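# Place both lids fully onto their matching boxes

## Task

Seat the large lid completely onto the large box and the small lid completely onto the small box. Each lid must stay in place on its own, not held by the robot. Afterwards, release both lids and move the arms away from them.

## Robot and tools

Robot: two arms, left_arm and right_arm. Each ends in a vacuum suction cup instead of fingers. The tracked point of each arm is its cup point, the centre of the cup rim when nothing touches it. The cup opens along the cup point's own +z axis, so a cup aimed straight down has its +z pointing along scene -z. From about 4 cm behind the rim the tool body and wrist camera stick out up to about 9 cm sideways, so leave that much room near boxes and the other arm.

Frame: a single scene frame with its origin on the table surface midway between the arms. +x points out over the table, +z points up, and left_arm sits on the +y side. The arm names do not tell you which side of an image they appear on. Printed positions can be slightly off, more so when an arm reaches far.

Row format, used by both motion tools: 16 numbers. The first 8 are for left_arm: x, y, z in metres, then quaternion qw, qx, qy, qz (w first), then suction. The next 8 are the same for right_arm. x, y, z and the quaternion are an absolute pose for the cup point in the scene frame, not an offset. Suction lies in [-1, 1]: above 0.01 means on, 0.01 or less means off, and the setting persists. Always fill in both arms. To hold an arm still, repeat its full last reported pose and its current suction value, since a 0 switches suction off. To keep an orientation, resend the same quaternion every row rather than copying the slightly drifted one from results.

execute_actions(actions): a list of actions. Each action is a list of 0 to 15 rows. Each row lasts one control step of 1/30 s, and a short action repeats its last row to make 15 steps. An empty list only returns the current state and images. Any target more than 0.6 m from the cup point's position at the start of that action, measured along any of that cup point's current axes, makes the action refused for both arms. If any action is malformed, or the first one fails that check against the latest state, nothing runs. Each step, the command is clipped to within 70 mm and 16 degrees of the measured pose, and position wins over orientation when both cannot be met. A distant target therefore takes several actions, and the arm stops at its last clipped pose.

move(target, speed, blocking): target is one 16-number row of absolute poses plus suction values, and suction is applied at the start. Each cup point travels in a straight line, turning the shorter way, and both arms finish together, within 0.5 to 10 s. speed is in m/s, 0.002 to 0.5, default 0.25; rotation is capped at twice that value in rad/s. The paths ignore obstacles and the other arm, and arms can lag, wander or overshoot speed, especially when nearly straight. Faster contact means a harder hit, and aiming deeper past the contact means a harder press. With blocking=false the result comes after 0.5 s while motion continues; use wait(0) to check on it, and call wait or stop before sending new rows or moves. The result adds a move: line with the ending (done, off_target, moving, held, fault), which limits acted (paced means the pose sent was clipped; held means steps were blocked, after which the arm may suddenly go fast), and each cup point's remaining distance to its target.

wait(seconds): 0 to 10. The arms hold their last commands, and a running move keeps going. stop(): brakes a running move; it needs stopping distance. zoom_image(camera, region): region is [x0, y0, x1, y1] in pixels of that camera's latest image, top-left origin, at most 504 by 504. Cameras: cam_head_left, cam_head_right, cam_high, cam_low (504x504), cam_left_wrist, cam_right_wrist (616x616). finished_scene(scene): ends the current scene, given its number, and reports success. It cannot be undone, so call it only when both lids are settled and released.

Result lines: per arm, cup point position, quaternion and linear and angular velocities. Hand target is where the controller is currently driving the cup point. pose unreachable means the clearance check changed or blocked that arm's command. Step readings list positions at some steps, and HELD marks steps where that arm was held back. suction_measured shows the vacuum level: near 0 means no seal, 0.83 or more means airtight, and lower values mean leaks. part_present turns 1 at 0.50 and back to 0 below 0.45.

Gripping: switch suction on and press the 36 mm rim flat onto a smooth face so it seals all round, away from edges, holes or seams. Under vacuum the cup shortens, so a held object sits up to about 12 mm closer to the tool. Vacuum alone can lift a resting object. To release, set the object down on its support, switch suction off, and pull back at least 15 mm. A cup sealed on the table pins the tool until suction is turned off.

Avoid: knocking or placing anything off the table, dropping lids, slamming or pressing hard, and arms hitting each other. Torque reaching a joint's load limit (waist and shoulder 46, roll and elbow joints 27.6, wrist pitch and roll 18.4 N m) makes that arm back off and freeze for 10 s, skipping the rest of the call. Holding loads heats motors; MOTOR HOT appears from 65 °C, and at 80 °C an OVER-TEMPERATURE FAULT brakes the arm. The robot keeps its last command while you think. Loose objects may occasionally get bumped by outside pushes.

Each tool is called in YAML: its name, and indented under it one key for each argument.

## Session

execute_actions:
  actions: []

Scene clock: 0.00 s.
left_arm: end_effector_position=(+0.3543, +0.4478, +0.2446) suction_measured=0.01 part_present=0 end_effector_quat_wxyz=(+0.003, -0.354, +0.935, +0.001) end_effector_velocity=(-0.000, -0.000, -0.001) end_effector_angular_velocity=(-0.000, +0.001, +0.000) | right_arm: end_effector_position=(+0.3643, -0.3513, +0.2431) suction_measured=0.00 part_present=0 end_effector_quat_wxyz=(-0.001, +0.172, +0.985, +0.001) end_effector_velocity=(+0.001, +0.000, +0.002) end_effector_angular_velocity=(+0.002, -0.005, -0.001)
Joint positions: left_arm=[-0.002 -0.251 -0.003  0.921  0.003  1.167  1.832] | right_arm=[-0.001 -0.25  -0.003  0.919  0.002  1.17   2.879]
Joint velocities: left_arm=[ 0.     0.    -0.    -0.001  0.     0.    -0.   ] | right_arm=[ 0.    -0.003 -0.     0.001  0.001 -0.001 -0.   ]
Motor temperatures (°C, as the motors report them): left_arm=[38 34 36 38 42 39 42] | right_arm=[36 38 37 39 39 38 35]
Hand target (left_arm): +0.354, +0.448, +0.245; +0.003, -0.354, +0.935, +0.001
Hand target (right_arm): +0.364, -0.351, +0.243; -0.001, +0.172, +0.985, +0.001

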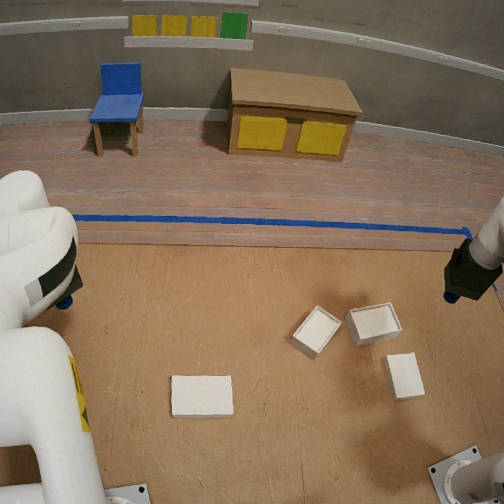

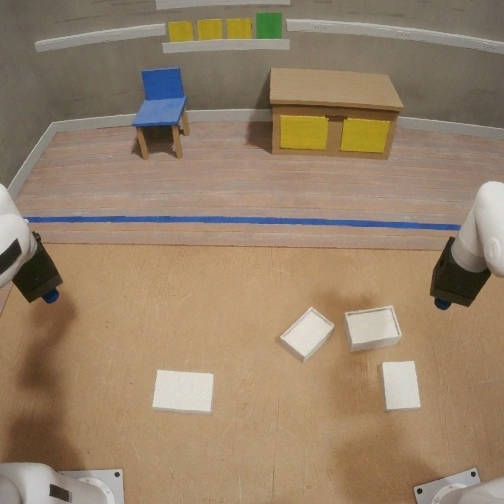

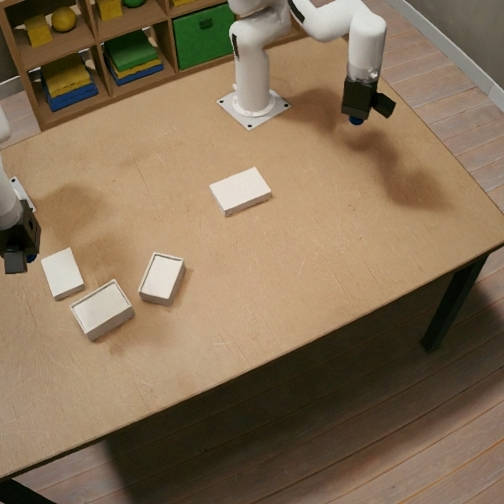

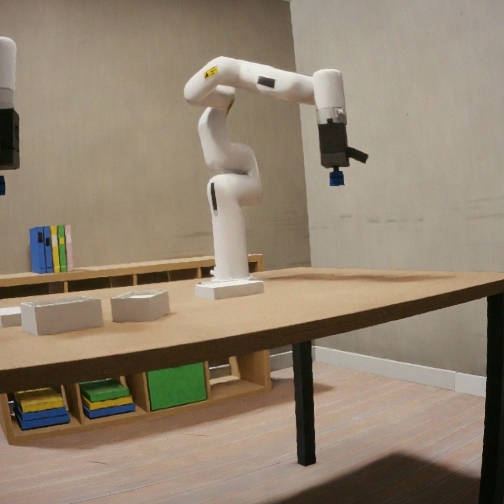

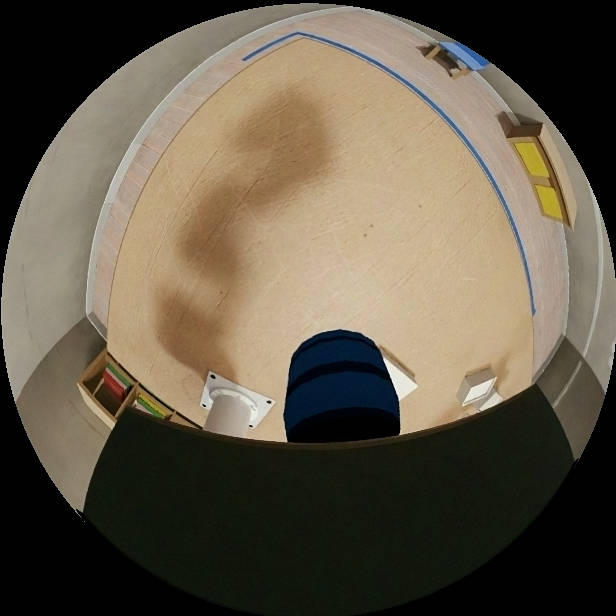

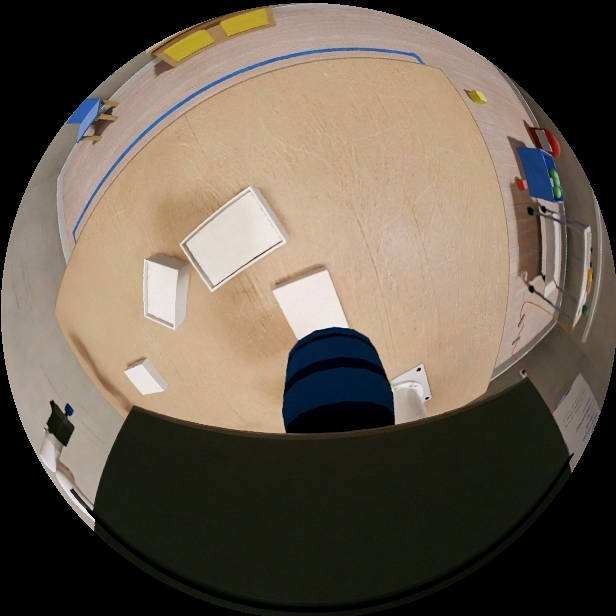

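zoom_image:
  camera: "cam_head_right"
  region: [250, 270, 504, 504]

zoom_image:
  camera: "cam_head_left"
  region: [250, 270, 504, 504]

zoom_image:
  camera: "cam_high"
  region: [0, 150, 300, 360]

zoom_image:
  camera: "cam_low"
  region: [0, 250, 280, 360]

zoom_image:
  camera: "cam_right_wrist"
  region: [100, 150, 450, 430]

Region (250, 270, 504, 504) of cam_head_right's 504x504 image, scaled by 1.984, with more detail than that image has; it fills the top 464 rows of this view, and the rest is white.

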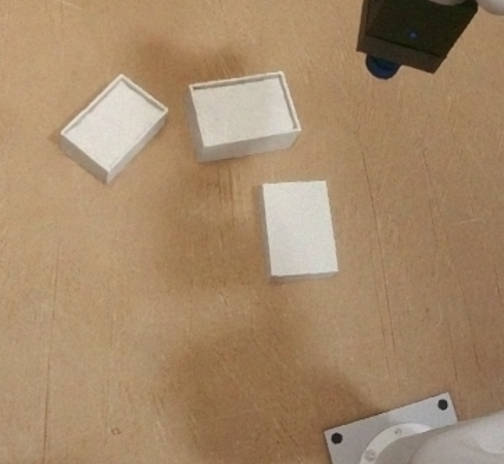

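Region (250, 270, 504, 504) of cam_head_left's 504x504 image, scaled by 1.984, with more detail than that image has; it fills the top 464 rows of this view, and the rest is white.

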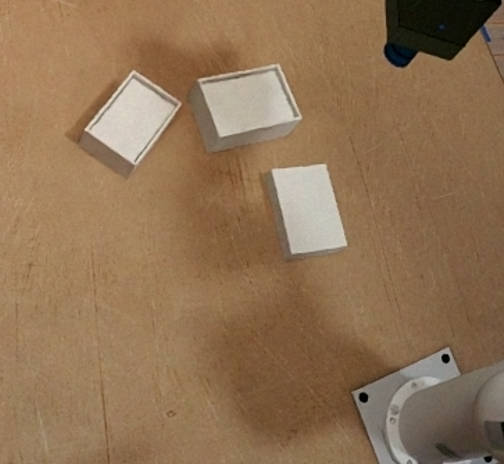

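Region (0, 150, 300, 360) of cam_high's 504x504 image, scaled by 1.680, with more detail than that image has; it fills the top 353 rows of this view, and the rest is white.

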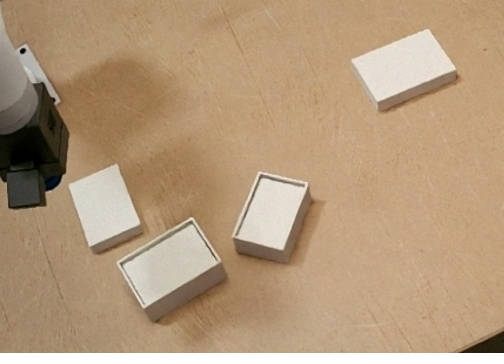

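Region (0, 250, 280, 360) of cam_low's 504x504 image, scaled by 1.800, with more detail than that image has; it fills the top 198 rows of this view, and the rest is white.

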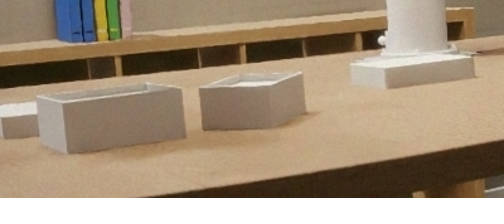

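Region (100, 150, 450, 430) of cam_right_wrist's 616x616 image, scaled by 1.440, with more detail than that image has; it fills the top 403 rows of this view, and the rest is white.

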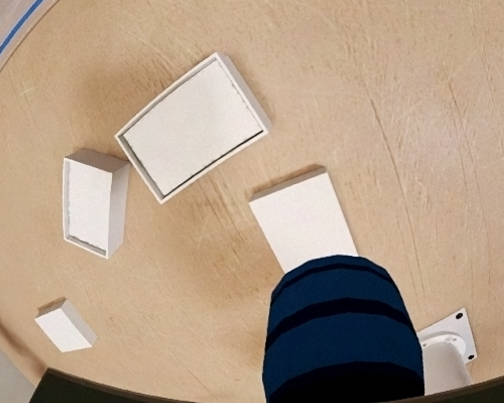

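move:
  target: [0.2,0.22,0.2,0,0,1,0,0, 0.25,-0.32,0.2,0,0,1,0,0]
  speed: 0.3

Scene clock: 3.90 s.
left_arm: end_effector_position=(+0.1995, +0.2207, +0.1996) suction_measured=0.01 part_present=0 end_effector_quat_wxyz=(+0.001, -0.001, +1.000, -0.001) end_effector_velocity=(-0.001, -0.002, -0.000) end_effector_angular_velocity=(+0.000, +0.001, -0.005) | right_arm: end_effector_position=(+0.2502, -0.3195, +0.2000) suction_measured=0.00 part_present=0 end_effector_quat_wxyz=(-0.000, +0.000, +1.000, +0.000) end_effector_velocity=(-0.001, +0.000, -0.001) end_effector_angular_velocity=(-0.001, +0.001, +0.003)
Joint positions: left_arm=[-0.421 -0.699 -0.295  0.478 -0.206  1.161  1.993] | right_arm=[ 0.118 -0.593  0.047  0.522  0.03   1.115  2.681]
Joint velocities: left_arm=[-0.004  0.001 -0.003 -0.    -0.002 -0.001 -0.002] | right_arm=[ 0.001 -0.003  0.002 -0.003  0.001  0.001 -0.001]
Motor temperatures (°C, as the motors report them): left_arm=[38 34 36 39 42 39 42] | right_arm=[36 38 37 40 39 38 35]
Hand target (left_arm): +0.199, +0.220, +0.200; +0.001, -0.000, +1.000, -0.001
Hand target (right_arm): +0.250, -0.319, +0.200; -0.000, -0.000, +1.000, +0.000
Off the commanded pose (left_arm): 0.001 m, 0 deg.
Off the commanded pose (right_arm): 0.001 m, 0 deg.
move: done

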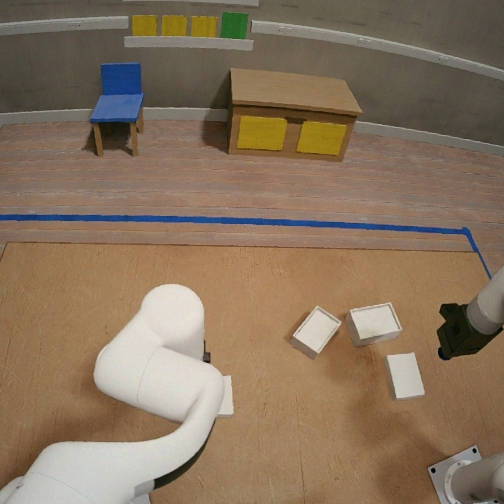

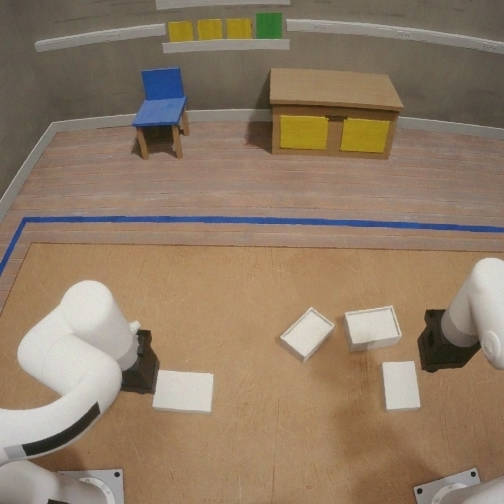

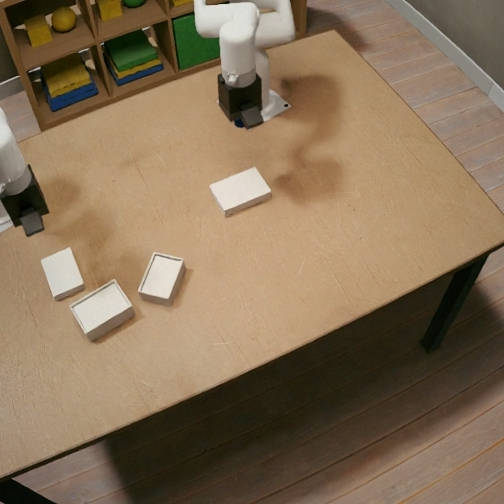

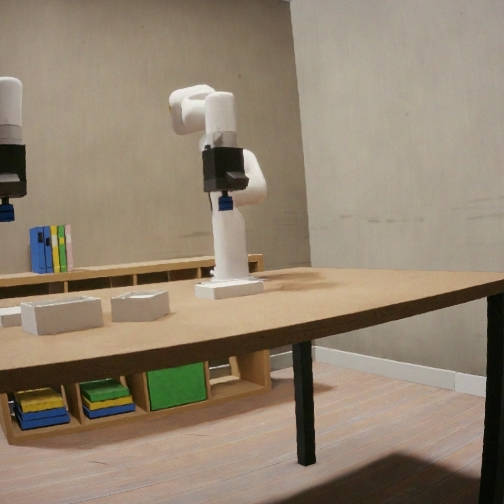

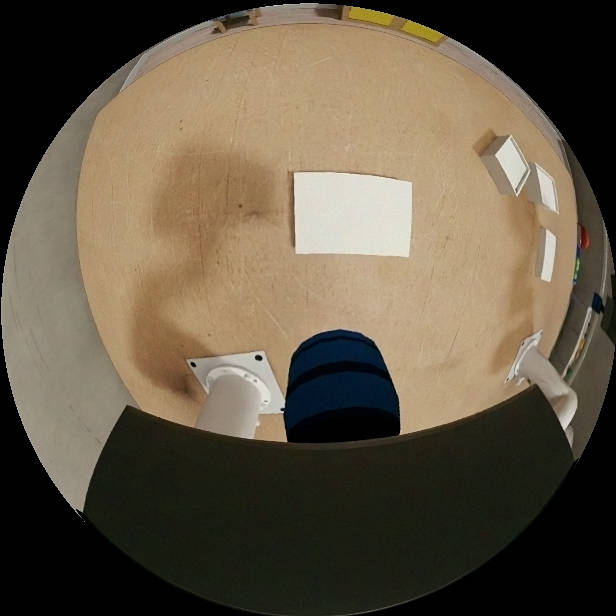

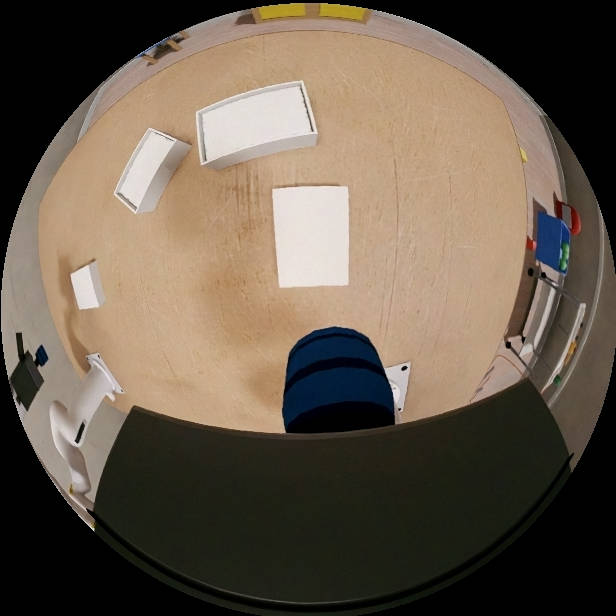

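zoom_image:
  camera: "cam_right_wrist"
  region: [180, 60, 420, 300]

zoom_image:
  camera: "cam_left_wrist"
  region: [240, 120, 480, 360]

Region (180, 60, 420, 300) of cam_right_wrist's 616x616 image, scaled by 2.100, with more detail than that image has.

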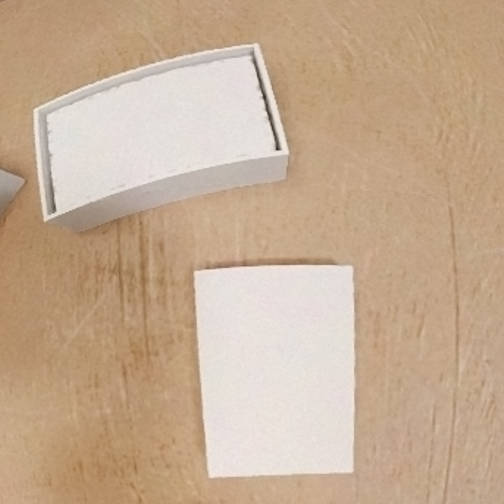

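Region (240, 120, 480, 360) of cam_left_wrist's 616x616 image, scaled by 2.100, with more detail than that image has.

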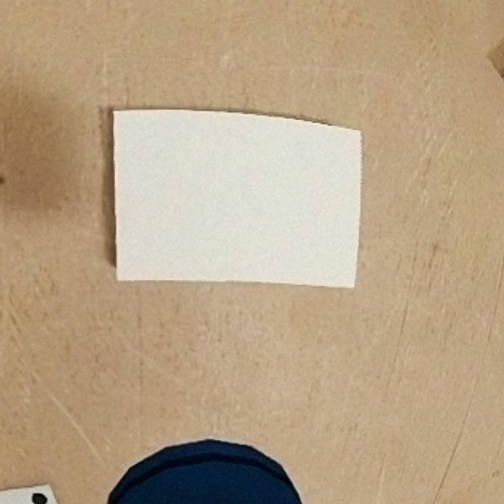

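zoom_image:
  camera: "cam_right_wrist"
  region: [90, 100, 230, 240]

Region (90, 100, 230, 240) of cam_right_wrist's 616x616 image, scaled by 3.600, with more detail than that image has.

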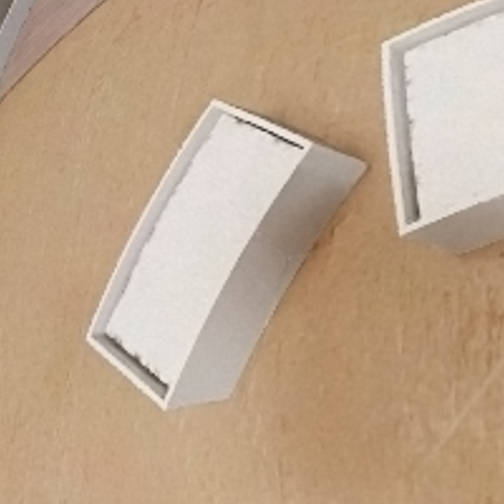

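move:
  target: [0.25,0.45,0.25,0,0,1,0,0, 0.286,-0.312,0.075,0,-0.7206,0.6934,0,0]
  speed: 0.4

Scene clock: 8.97 s.
left_arm: end_effector_position=(+0.2506, +0.4502, +0.2503) suction_measured=0.01 part_present=0 end_effector_quat_wxyz=(-0.001, -0.000, +1.000, +0.001) end_effector_velocity=(+0.000, +0.001, +0.000) end_effector_angular_velocity=(-0.001, -0.000, +0.002) | right_arm: end_effector_position=(+0.2860, -0.3125, +0.0752) suction_measured=0.00 part_present=0 end_effector_quat_wxyz=(-0.000, -0.720, +0.694, -0.001) end_effector_velocity=(-0.001, -0.000, -0.001) end_effector_angular_velocity=(+0.003, +0.005, +0.008)
Joint positions: left_arm=[-0.148 -0.621  0.177  0.657  0.11   1.274  2.525] | right_arm=[ 0.356 -0.204 -0.211  0.43  -0.075  0.63   1.141]
Joint velocities: left_arm=[ 0.001  0.002  0.004  0.002  0.    -0.     0.002] | right_arm=[ 0.003  0.003 -0.005 -0.001  0.008 -0.001 -0.016]
Motor temperatures (°C, as the motors report them): left_arm=[38 34 36 39 42 39 42] | right_arm=[36 38 37 41 39 38 35]
Hand target (left_arm): +0.251, +0.450, +0.250; -0.001, -0.000, +1.000, +0.001
Hand target (right_arm): +0.286, -0.312, +0.075; +0.000, +0.720, -0.694, +0.001
Off the commanded pose (left_arm): 0.001 m, 0 deg.
Off the commanded pose (right_arm): 0.000 m, 0 deg.
move: done

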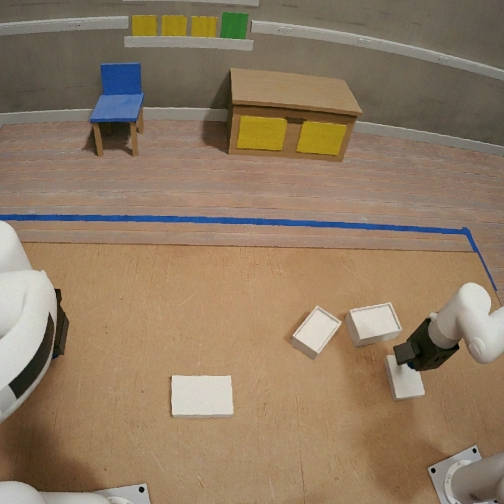

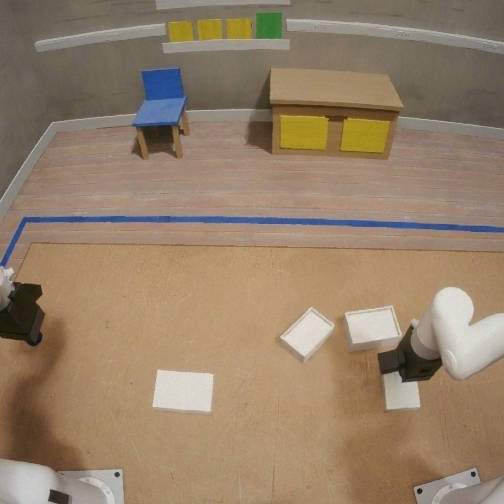

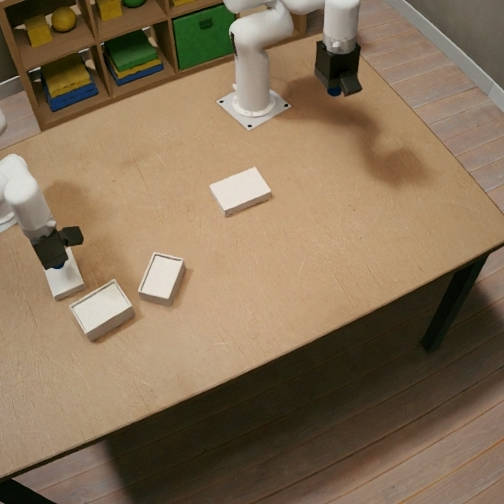

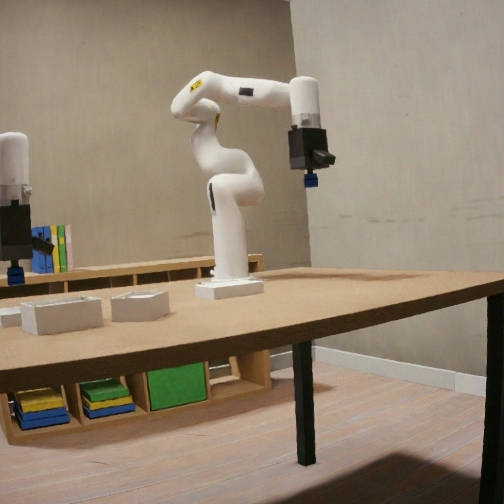

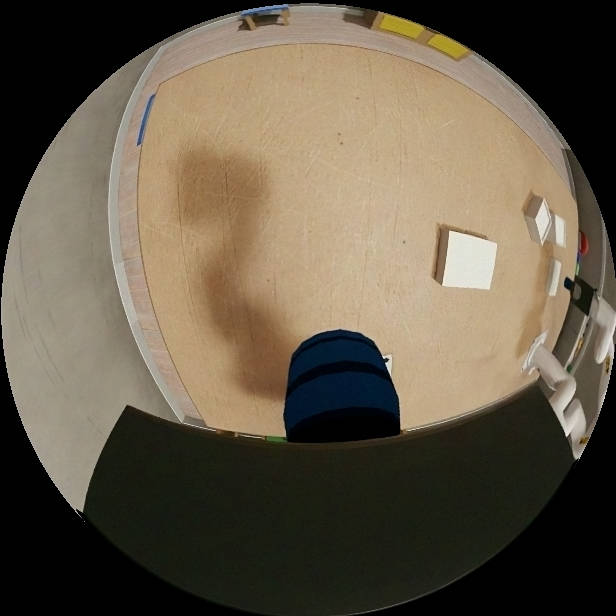

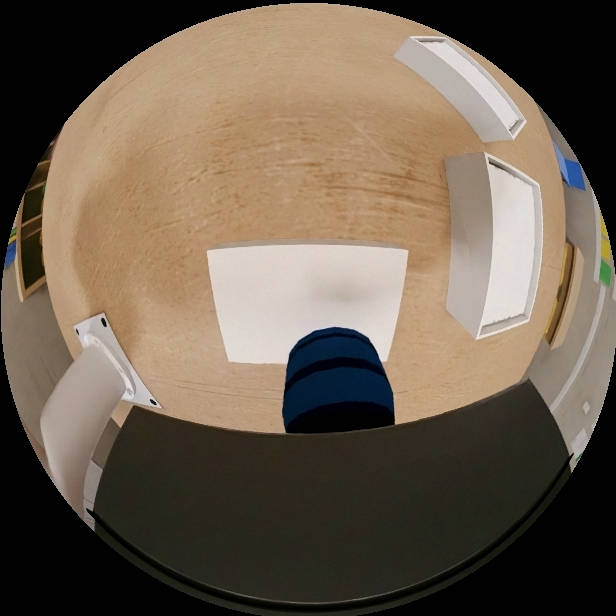

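zoom_image:
  camera: "cam_right_wrist"
  region: [188, 200, 428, 440]

Region (188, 200, 428, 440) of cam_right_wrist's 616x616 image, scaled by 2.100, with more detail than that image has.

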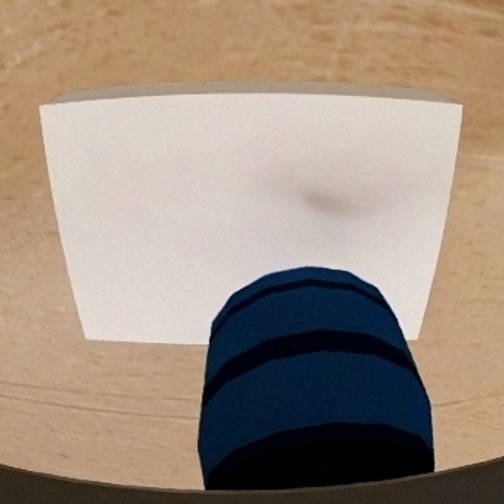

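execute_actions:
  actions:
    - [[0.25,0.45,0.25,0,0,1,0,0, 0.284,-0.3128,0.07,0,-0.7206,0.6934,0,0],[0.25,0.45,0.25,0,0,1,0,0, 0.282,-0.313,0.065,0,-0.7206,0.6934,0,0],[0.25,0.45,0.25,0,0,1,0,0, 0.280,-0.3133,0.06,0,-0.7206,0.6934,0,0],[0.25,0.45,0.25,0,0,1,0,0, 0.278,-0.3135,0.055,0,-0.7206,0.6934,0,0],[0.25,0.45,0.25,0,0,1,0,0, 0.276,-0.3135,0.05,0,-0.7206,0.6934,0,0],[0.25,0.45,0.25,0,0,1,0,0, 0.276,-0.3135,0.047,0,-0.7206,0.6934,0,0],[0.25,0.45,0.25,0,0,1,0,0, 0.276,-0.3135,0.044,0,-0.7206,0.6934,0,0],[0.25,0.45,0.25,0,0,1,0,0, 0.276,-0.3135,0.041,0,-0.7206,0.6934,0,0],[0.25,0.45,0.25,0,0,1,0,0, 0.276,-0.3135,0.038,0,-0.7206,0.6934,0,1]]

move:
  target: [0.25,0.45,0.25,0,0,1,0,0, 0.276,-0.3135,0.024,0,-0.7206,0.6934,0,1]
  speed: 0.03

Scene clock: 10.47 s.
left_arm: end_effector_position=(+0.2500, +0.4500, +0.2500) suction_measured=0.01 part_present=0 end_effector_quat_wxyz=(-0.000, -0.000, +1.000, +0.000) end_effector_velocity=(-0.000, +0.000, -0.000) end_effector_angular_velocity=(-0.001, +0.000, +0.001) | right_arm: end_effector_position=(+0.2752, -0.3141, +0.0399) suction_measured=0.00 part_present=0 end_effector_quat_wxyz=(-0.001, -0.720, +0.693, -0.000) end_effector_velocity=(+0.010, +0.005, -0.020) end_effector_angular_velocity=(+0.012, -0.023, -0.001)
Joint positions: left_arm=[-0.147 -0.625  0.178  0.654  0.109  1.273  2.527] | right_arm=[ 0.365 -0.119 -0.215  0.372 -0.056  0.491  1.13 ]
Joint velocities: left_arm=[ 0.     0.     0.002 -0.    -0.    -0.     0.   ] | right_arm=[ 0.012  0.096 -0.005  0.007  0.038 -0.113 -0.026]
Motor temperatures (°C, as the motors report them): left_arm=[38 34 36 40 42 39 42] | right_arm=[36 38 37 41 39 38 35]
Hand target (left_arm): +0.250, +0.450, +0.250; -0.000, -0.000, +1.000, +0.000
Hand target (right_arm): +0.276, -0.314, +0.038; +0.000, +0.720, -0.693, +0.000
Off the commanded pose (left_arm): 0.000 m, 0 deg.
Off the commanded pose (right_arm): 0.002 m, 0 deg.
Step readings (end_effector_position):
0: left_arm (+0.2506, +0.4503, +0.2504) | right_arm (+0.2860, -0.3125, +0.0750)
1: left_arm (+0.2506, +0.4503, +0.2504) | right_arm (+0.2860, -0.3125, +0.0750)
2: left_arm (+0.2506, +0.4503, +0.2503) | right_arm (+0.2860, -0.3124, +0.0746)
4: left_arm (+0.2503, +0.4502, +0.2502) | right_arm (+0.2848, -0.3125, +0.0712)
8: left_arm (+0.2500, +0.4500, +0.2500) | right_arm (+0.2774, -0.3140, +0.0566)
15: end_effector_position above

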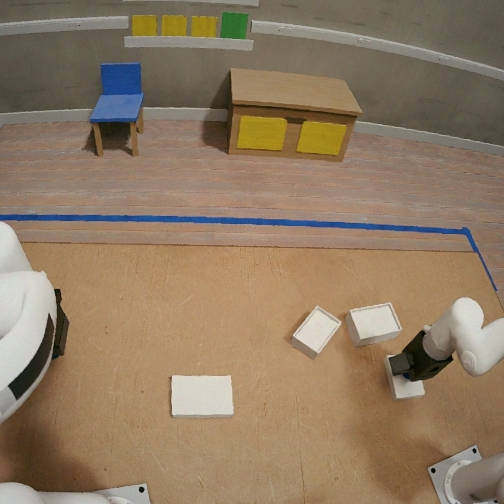

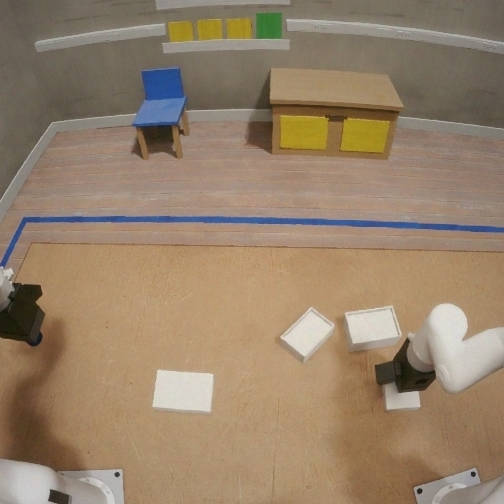

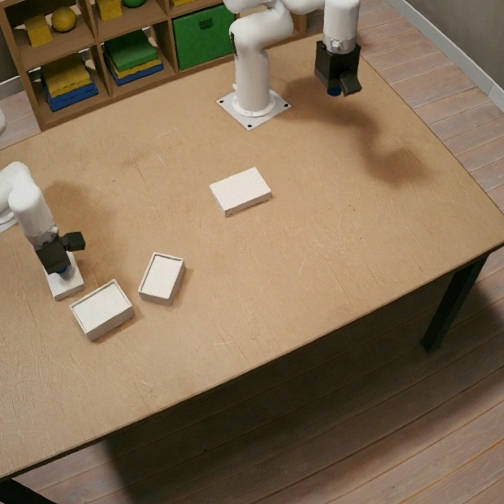

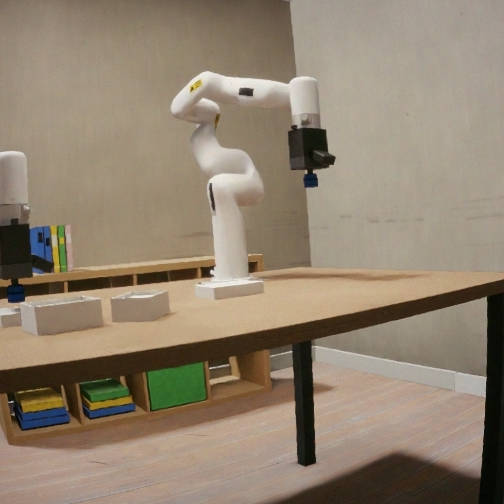

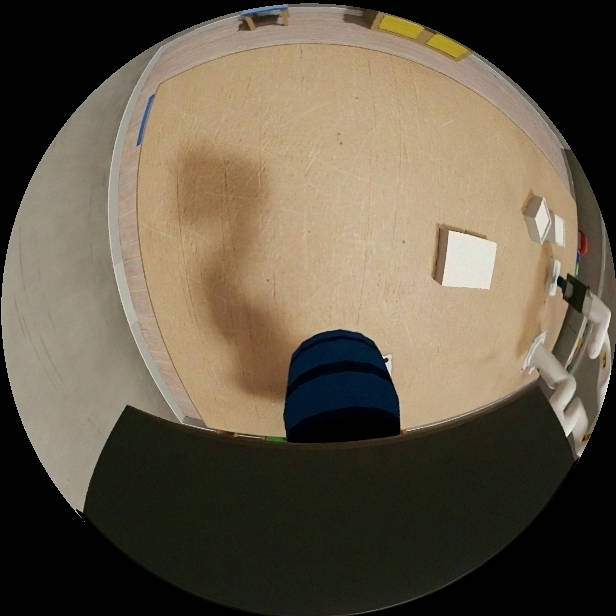

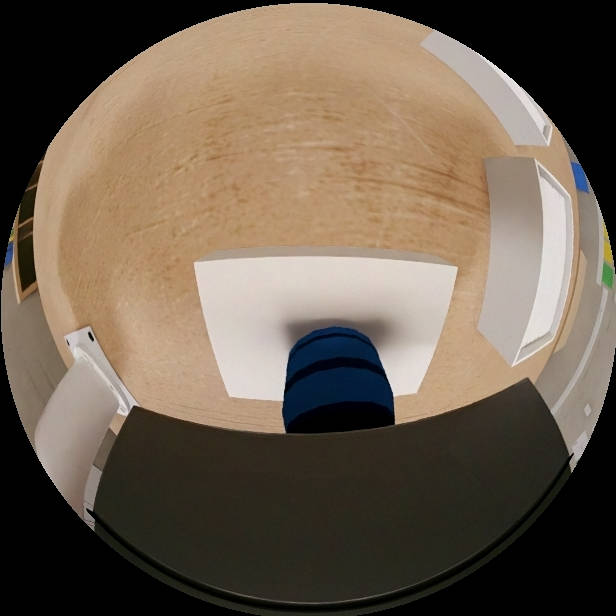

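Scene clock: 11.33 s.
left_arm: end_effector_position=(+0.2500, +0.4500, +0.2500) suction_measured=0.01 part_present=0 end_effector_quat_wxyz=(-0.000, -0.000, +1.000, +0.000) end_effector_velocity=(-0.000, -0.000, +0.000) end_effector_angular_velocity=(+0.000, -0.001, -0.000) | right_arm: end_effector_position=(+0.2761, -0.3136, +0.0242) suction_measured=0.64 part_present=1 end_effector_quat_wxyz=(-0.000, -0.721, +0.693, -0.000) end_effector_velocity=(+0.001, +0.000, -0.001) end_effector_angular_velocity=(+0.000, -0.002, +0.002)
Joint positions: left_arm=[-0.147 -0.625  0.178  0.654  0.109  1.273  2.527] | right_arm=[ 0.372 -0.057 -0.217  0.369 -0.031  0.424  1.111]
Joint velocities: left_arm=[ 0.    -0.001 -0.    -0.     0.     0.     0.   ] | right_arm=[ 0.001  0.007  0.     0.002  0.002 -0.006 -0.004]
Motor temperatures (°C, as the motors report them): left_arm=[38 34 36 40 42 39 42] | right_arm=[36 38 37 42 39 38 35]
Hand target (left_arm): +0.250, +0.450, +0.250; -0.000, -0.000, +1.000, +0.000
Hand target (right_arm): +0.276, -0.314, +0.024; +0.000, +0.721, -0.693, +0.000
Off the commanded pose (left_arm): 0.000 m, 0 deg.
Off the commanded pose (right_arm): 0.000 m, 0 deg.
move: done

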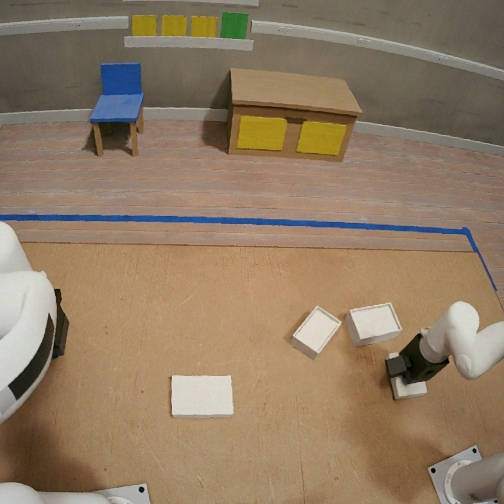

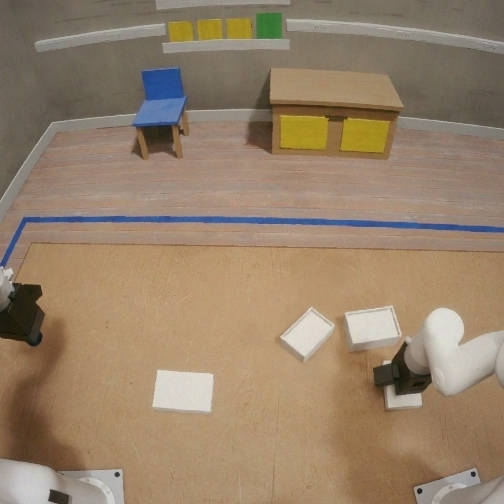

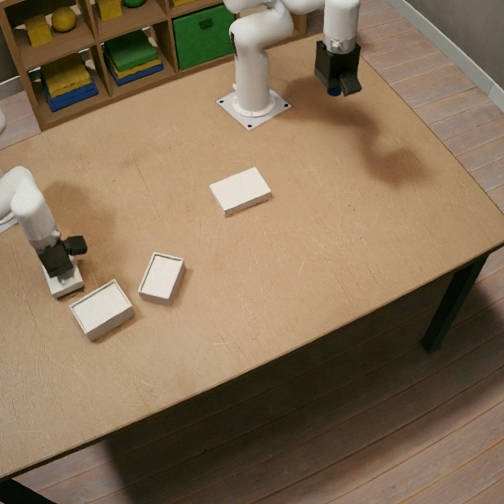

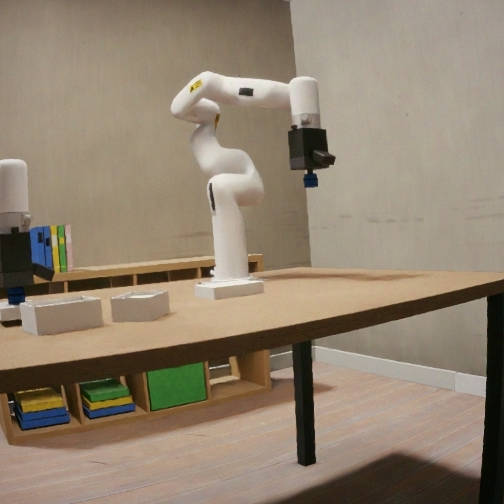

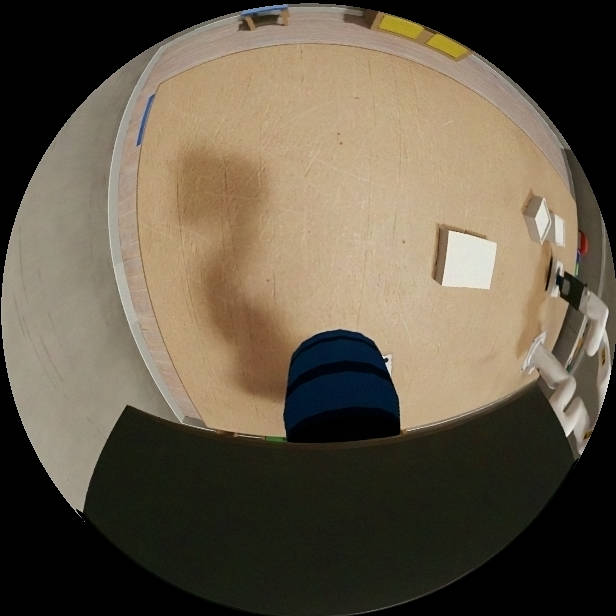

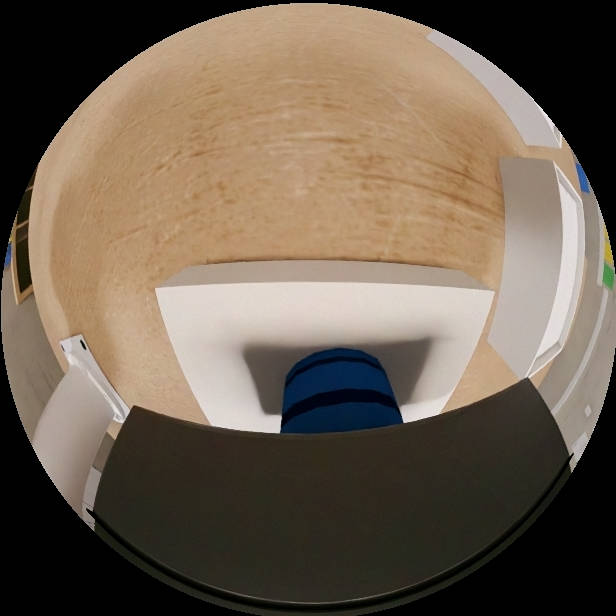

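move:
  target: [0.25,0.45,0.25,0,0,1,0,0, 0.276,-0.3135,0.09,0,-0.7206,0.6934,0,1]
  speed: 0.2

move:
  target: [0.25,0.45,0.25,0,0,1,0,0, 0.399,-0.09,0.10,0,-0.4147,0.91,0,1]
  speed: 0.3

zoom_image:
  camera: "cam_right_wrist"
  region: [140, 120, 500, 340]

Scene clock: 12.67 s.
left_arm: end_effector_position=(+0.2500, +0.4500, +0.2500) suction_measured=0.01 part_present=0 end_effector_quat_wxyz=(+0.000, -0.000, +1.000, +0.000) end_effector_velocity=(-0.000, +0.000, +0.000) end_effector_angular_velocity=(-0.000, -0.000, +0.000) | right_arm: end_effector_position=(+0.2758, -0.3133, +0.0895) suction_measured=0.91 part_present=1 end_effector_quat_wxyz=(-0.000, -0.721, +0.693, +0.001) end_effector_velocity=(+0.001, -0.000, +0.002) end_effector_angular_velocity=(+0.001, -0.002, -0.000)
Joint positions: left_arm=[-0.147 -0.625  0.178  0.654  0.109  1.273  2.527] | right_arm=[ 0.357 -0.281 -0.205  0.412 -0.088  0.69   1.155]
Joint velocities: left_arm=[-0.    -0.001  0.001 -0.    -0.     0.     0.   ] | right_arm=[-0.    -0.007 -0.     0.002 -0.001  0.006  0.001]
Motor temperatures (°C, as the motors report them): left_arm=[38 34 36 40 42 39 42] | right_arm=[36 38 37 42 39 38 35]
Hand target (left_arm): +0.250, +0.450, +0.250; +0.000, -0.000, +1.000, -0.000
Hand target (right_arm): +0.276, -0.313, +0.090; -0.000, +0.721, -0.693, -0.001
Off the commanded pose (left_arm): 0.000 m, 0 deg.
Off the commanded pose (right_arm): 0.001 m, 0 deg.
move: done

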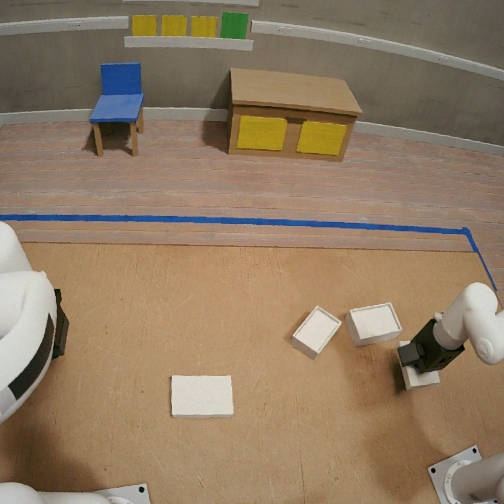

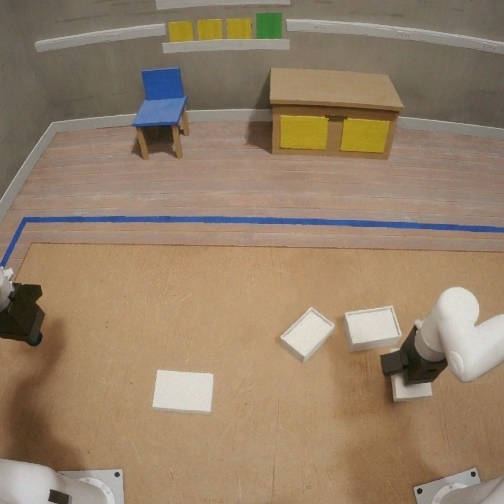

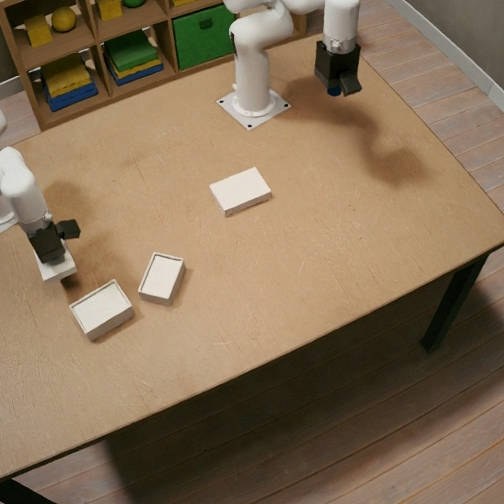

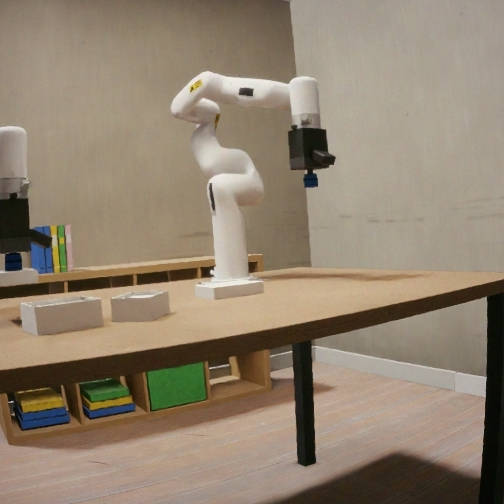

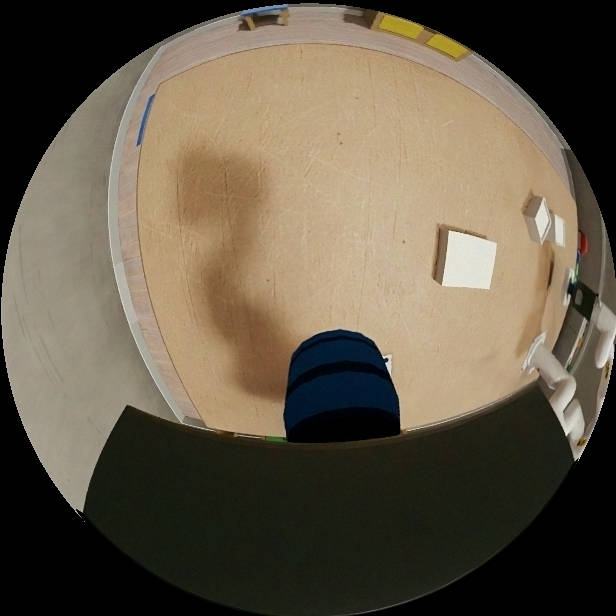

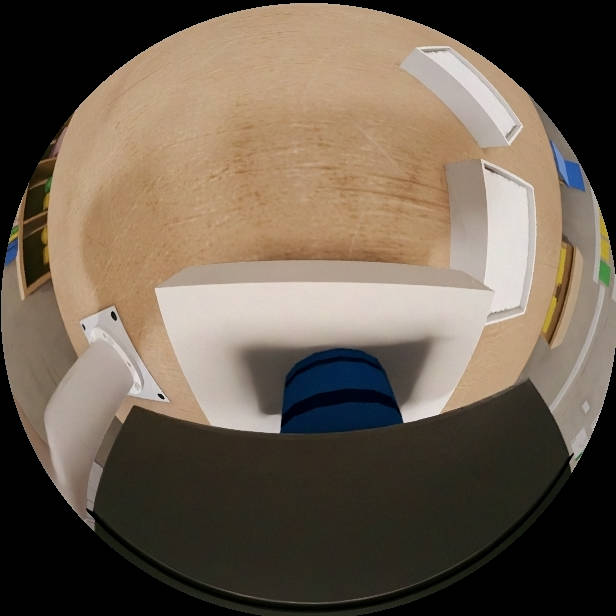

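Scene clock: 14.53 s.
left_arm: end_effector_position=(+0.2500, +0.4500, +0.2500) suction_measured=0.01 part_present=0 end_effector_quat_wxyz=(+0.000, +0.000, +1.000, +0.000) end_effector_velocity=(+0.000, -0.000, -0.000) end_effector_angular_velocity=(+0.000, +0.001, -0.001) | right_arm: end_effector_position=(+0.4001, -0.0911, +0.1002) suction_measured=0.91 part_present=1 end_effector_quat_wxyz=(+0.000, -0.415, +0.910, -0.001) end_effector_velocity=(+0.000, +0.003, +0.001) end_effector_angular_velocity=(-0.003, +0.002, -0.001)
Joint positions: left_arm=[-0.147 -0.625  0.178  0.654  0.109  1.273  2.527] | right_arm=[ 0.531  0.37  -0.06   1.235  0.026  0.866  2.141]
Joint velocities: left_arm=[-0.     0.001 -0.001 -0.     0.    -0.     0.   ] | right_arm=[ 0.003  0.007  0.001  0.013 -0.001  0.01   0.006]
Motor temperatures (°C, as the motors report them): left_arm=[38 34 36 40 42 39 42] | right_arm=[36 38 37 42 39 38 35]
Hand target (left_arm): +0.250, +0.450, +0.250; +0.000, -0.000, +1.000, +0.000
Hand target (right_arm): +0.400, -0.091, +0.100; +0.000, -0.415, +0.910, -0.001
Off the commanded pose (left_arm): 0.000 m, 0 deg.
Off the commanded pose (right_arm): 0.002 m, 0 deg.
move: done

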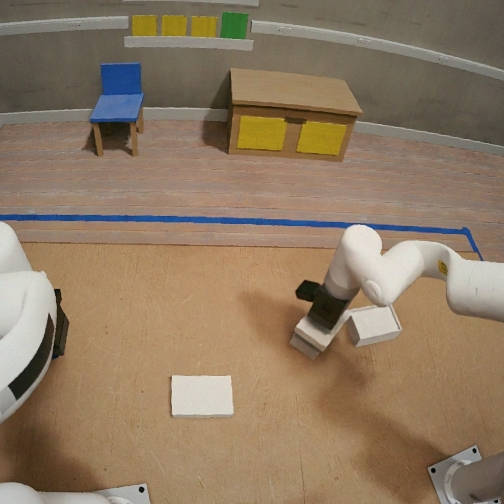

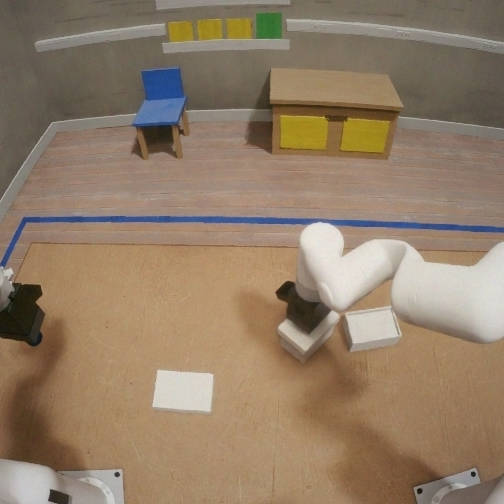

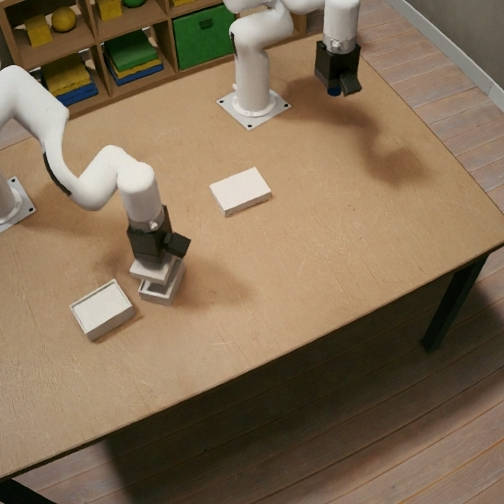

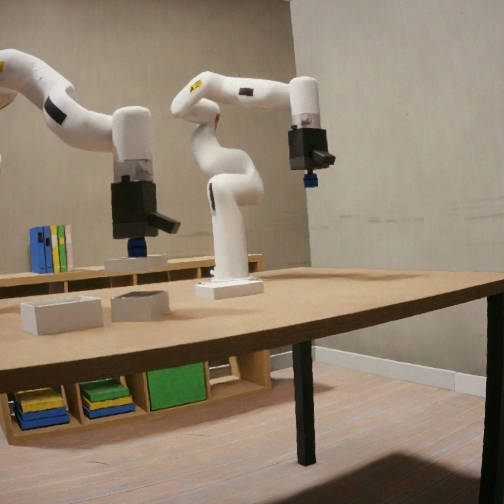

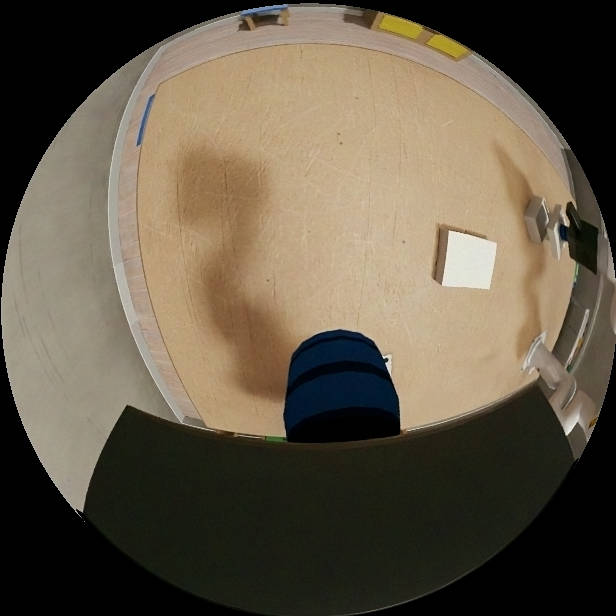

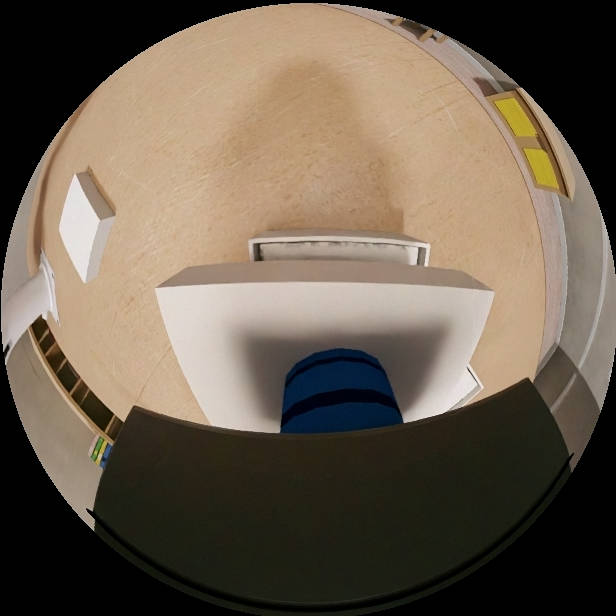

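Region (140, 120, 500, 340) of cam_right_wrist's 616x616 image, scaled by 1.400, with more detail than that image has.

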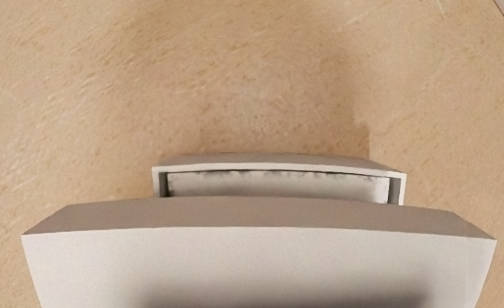

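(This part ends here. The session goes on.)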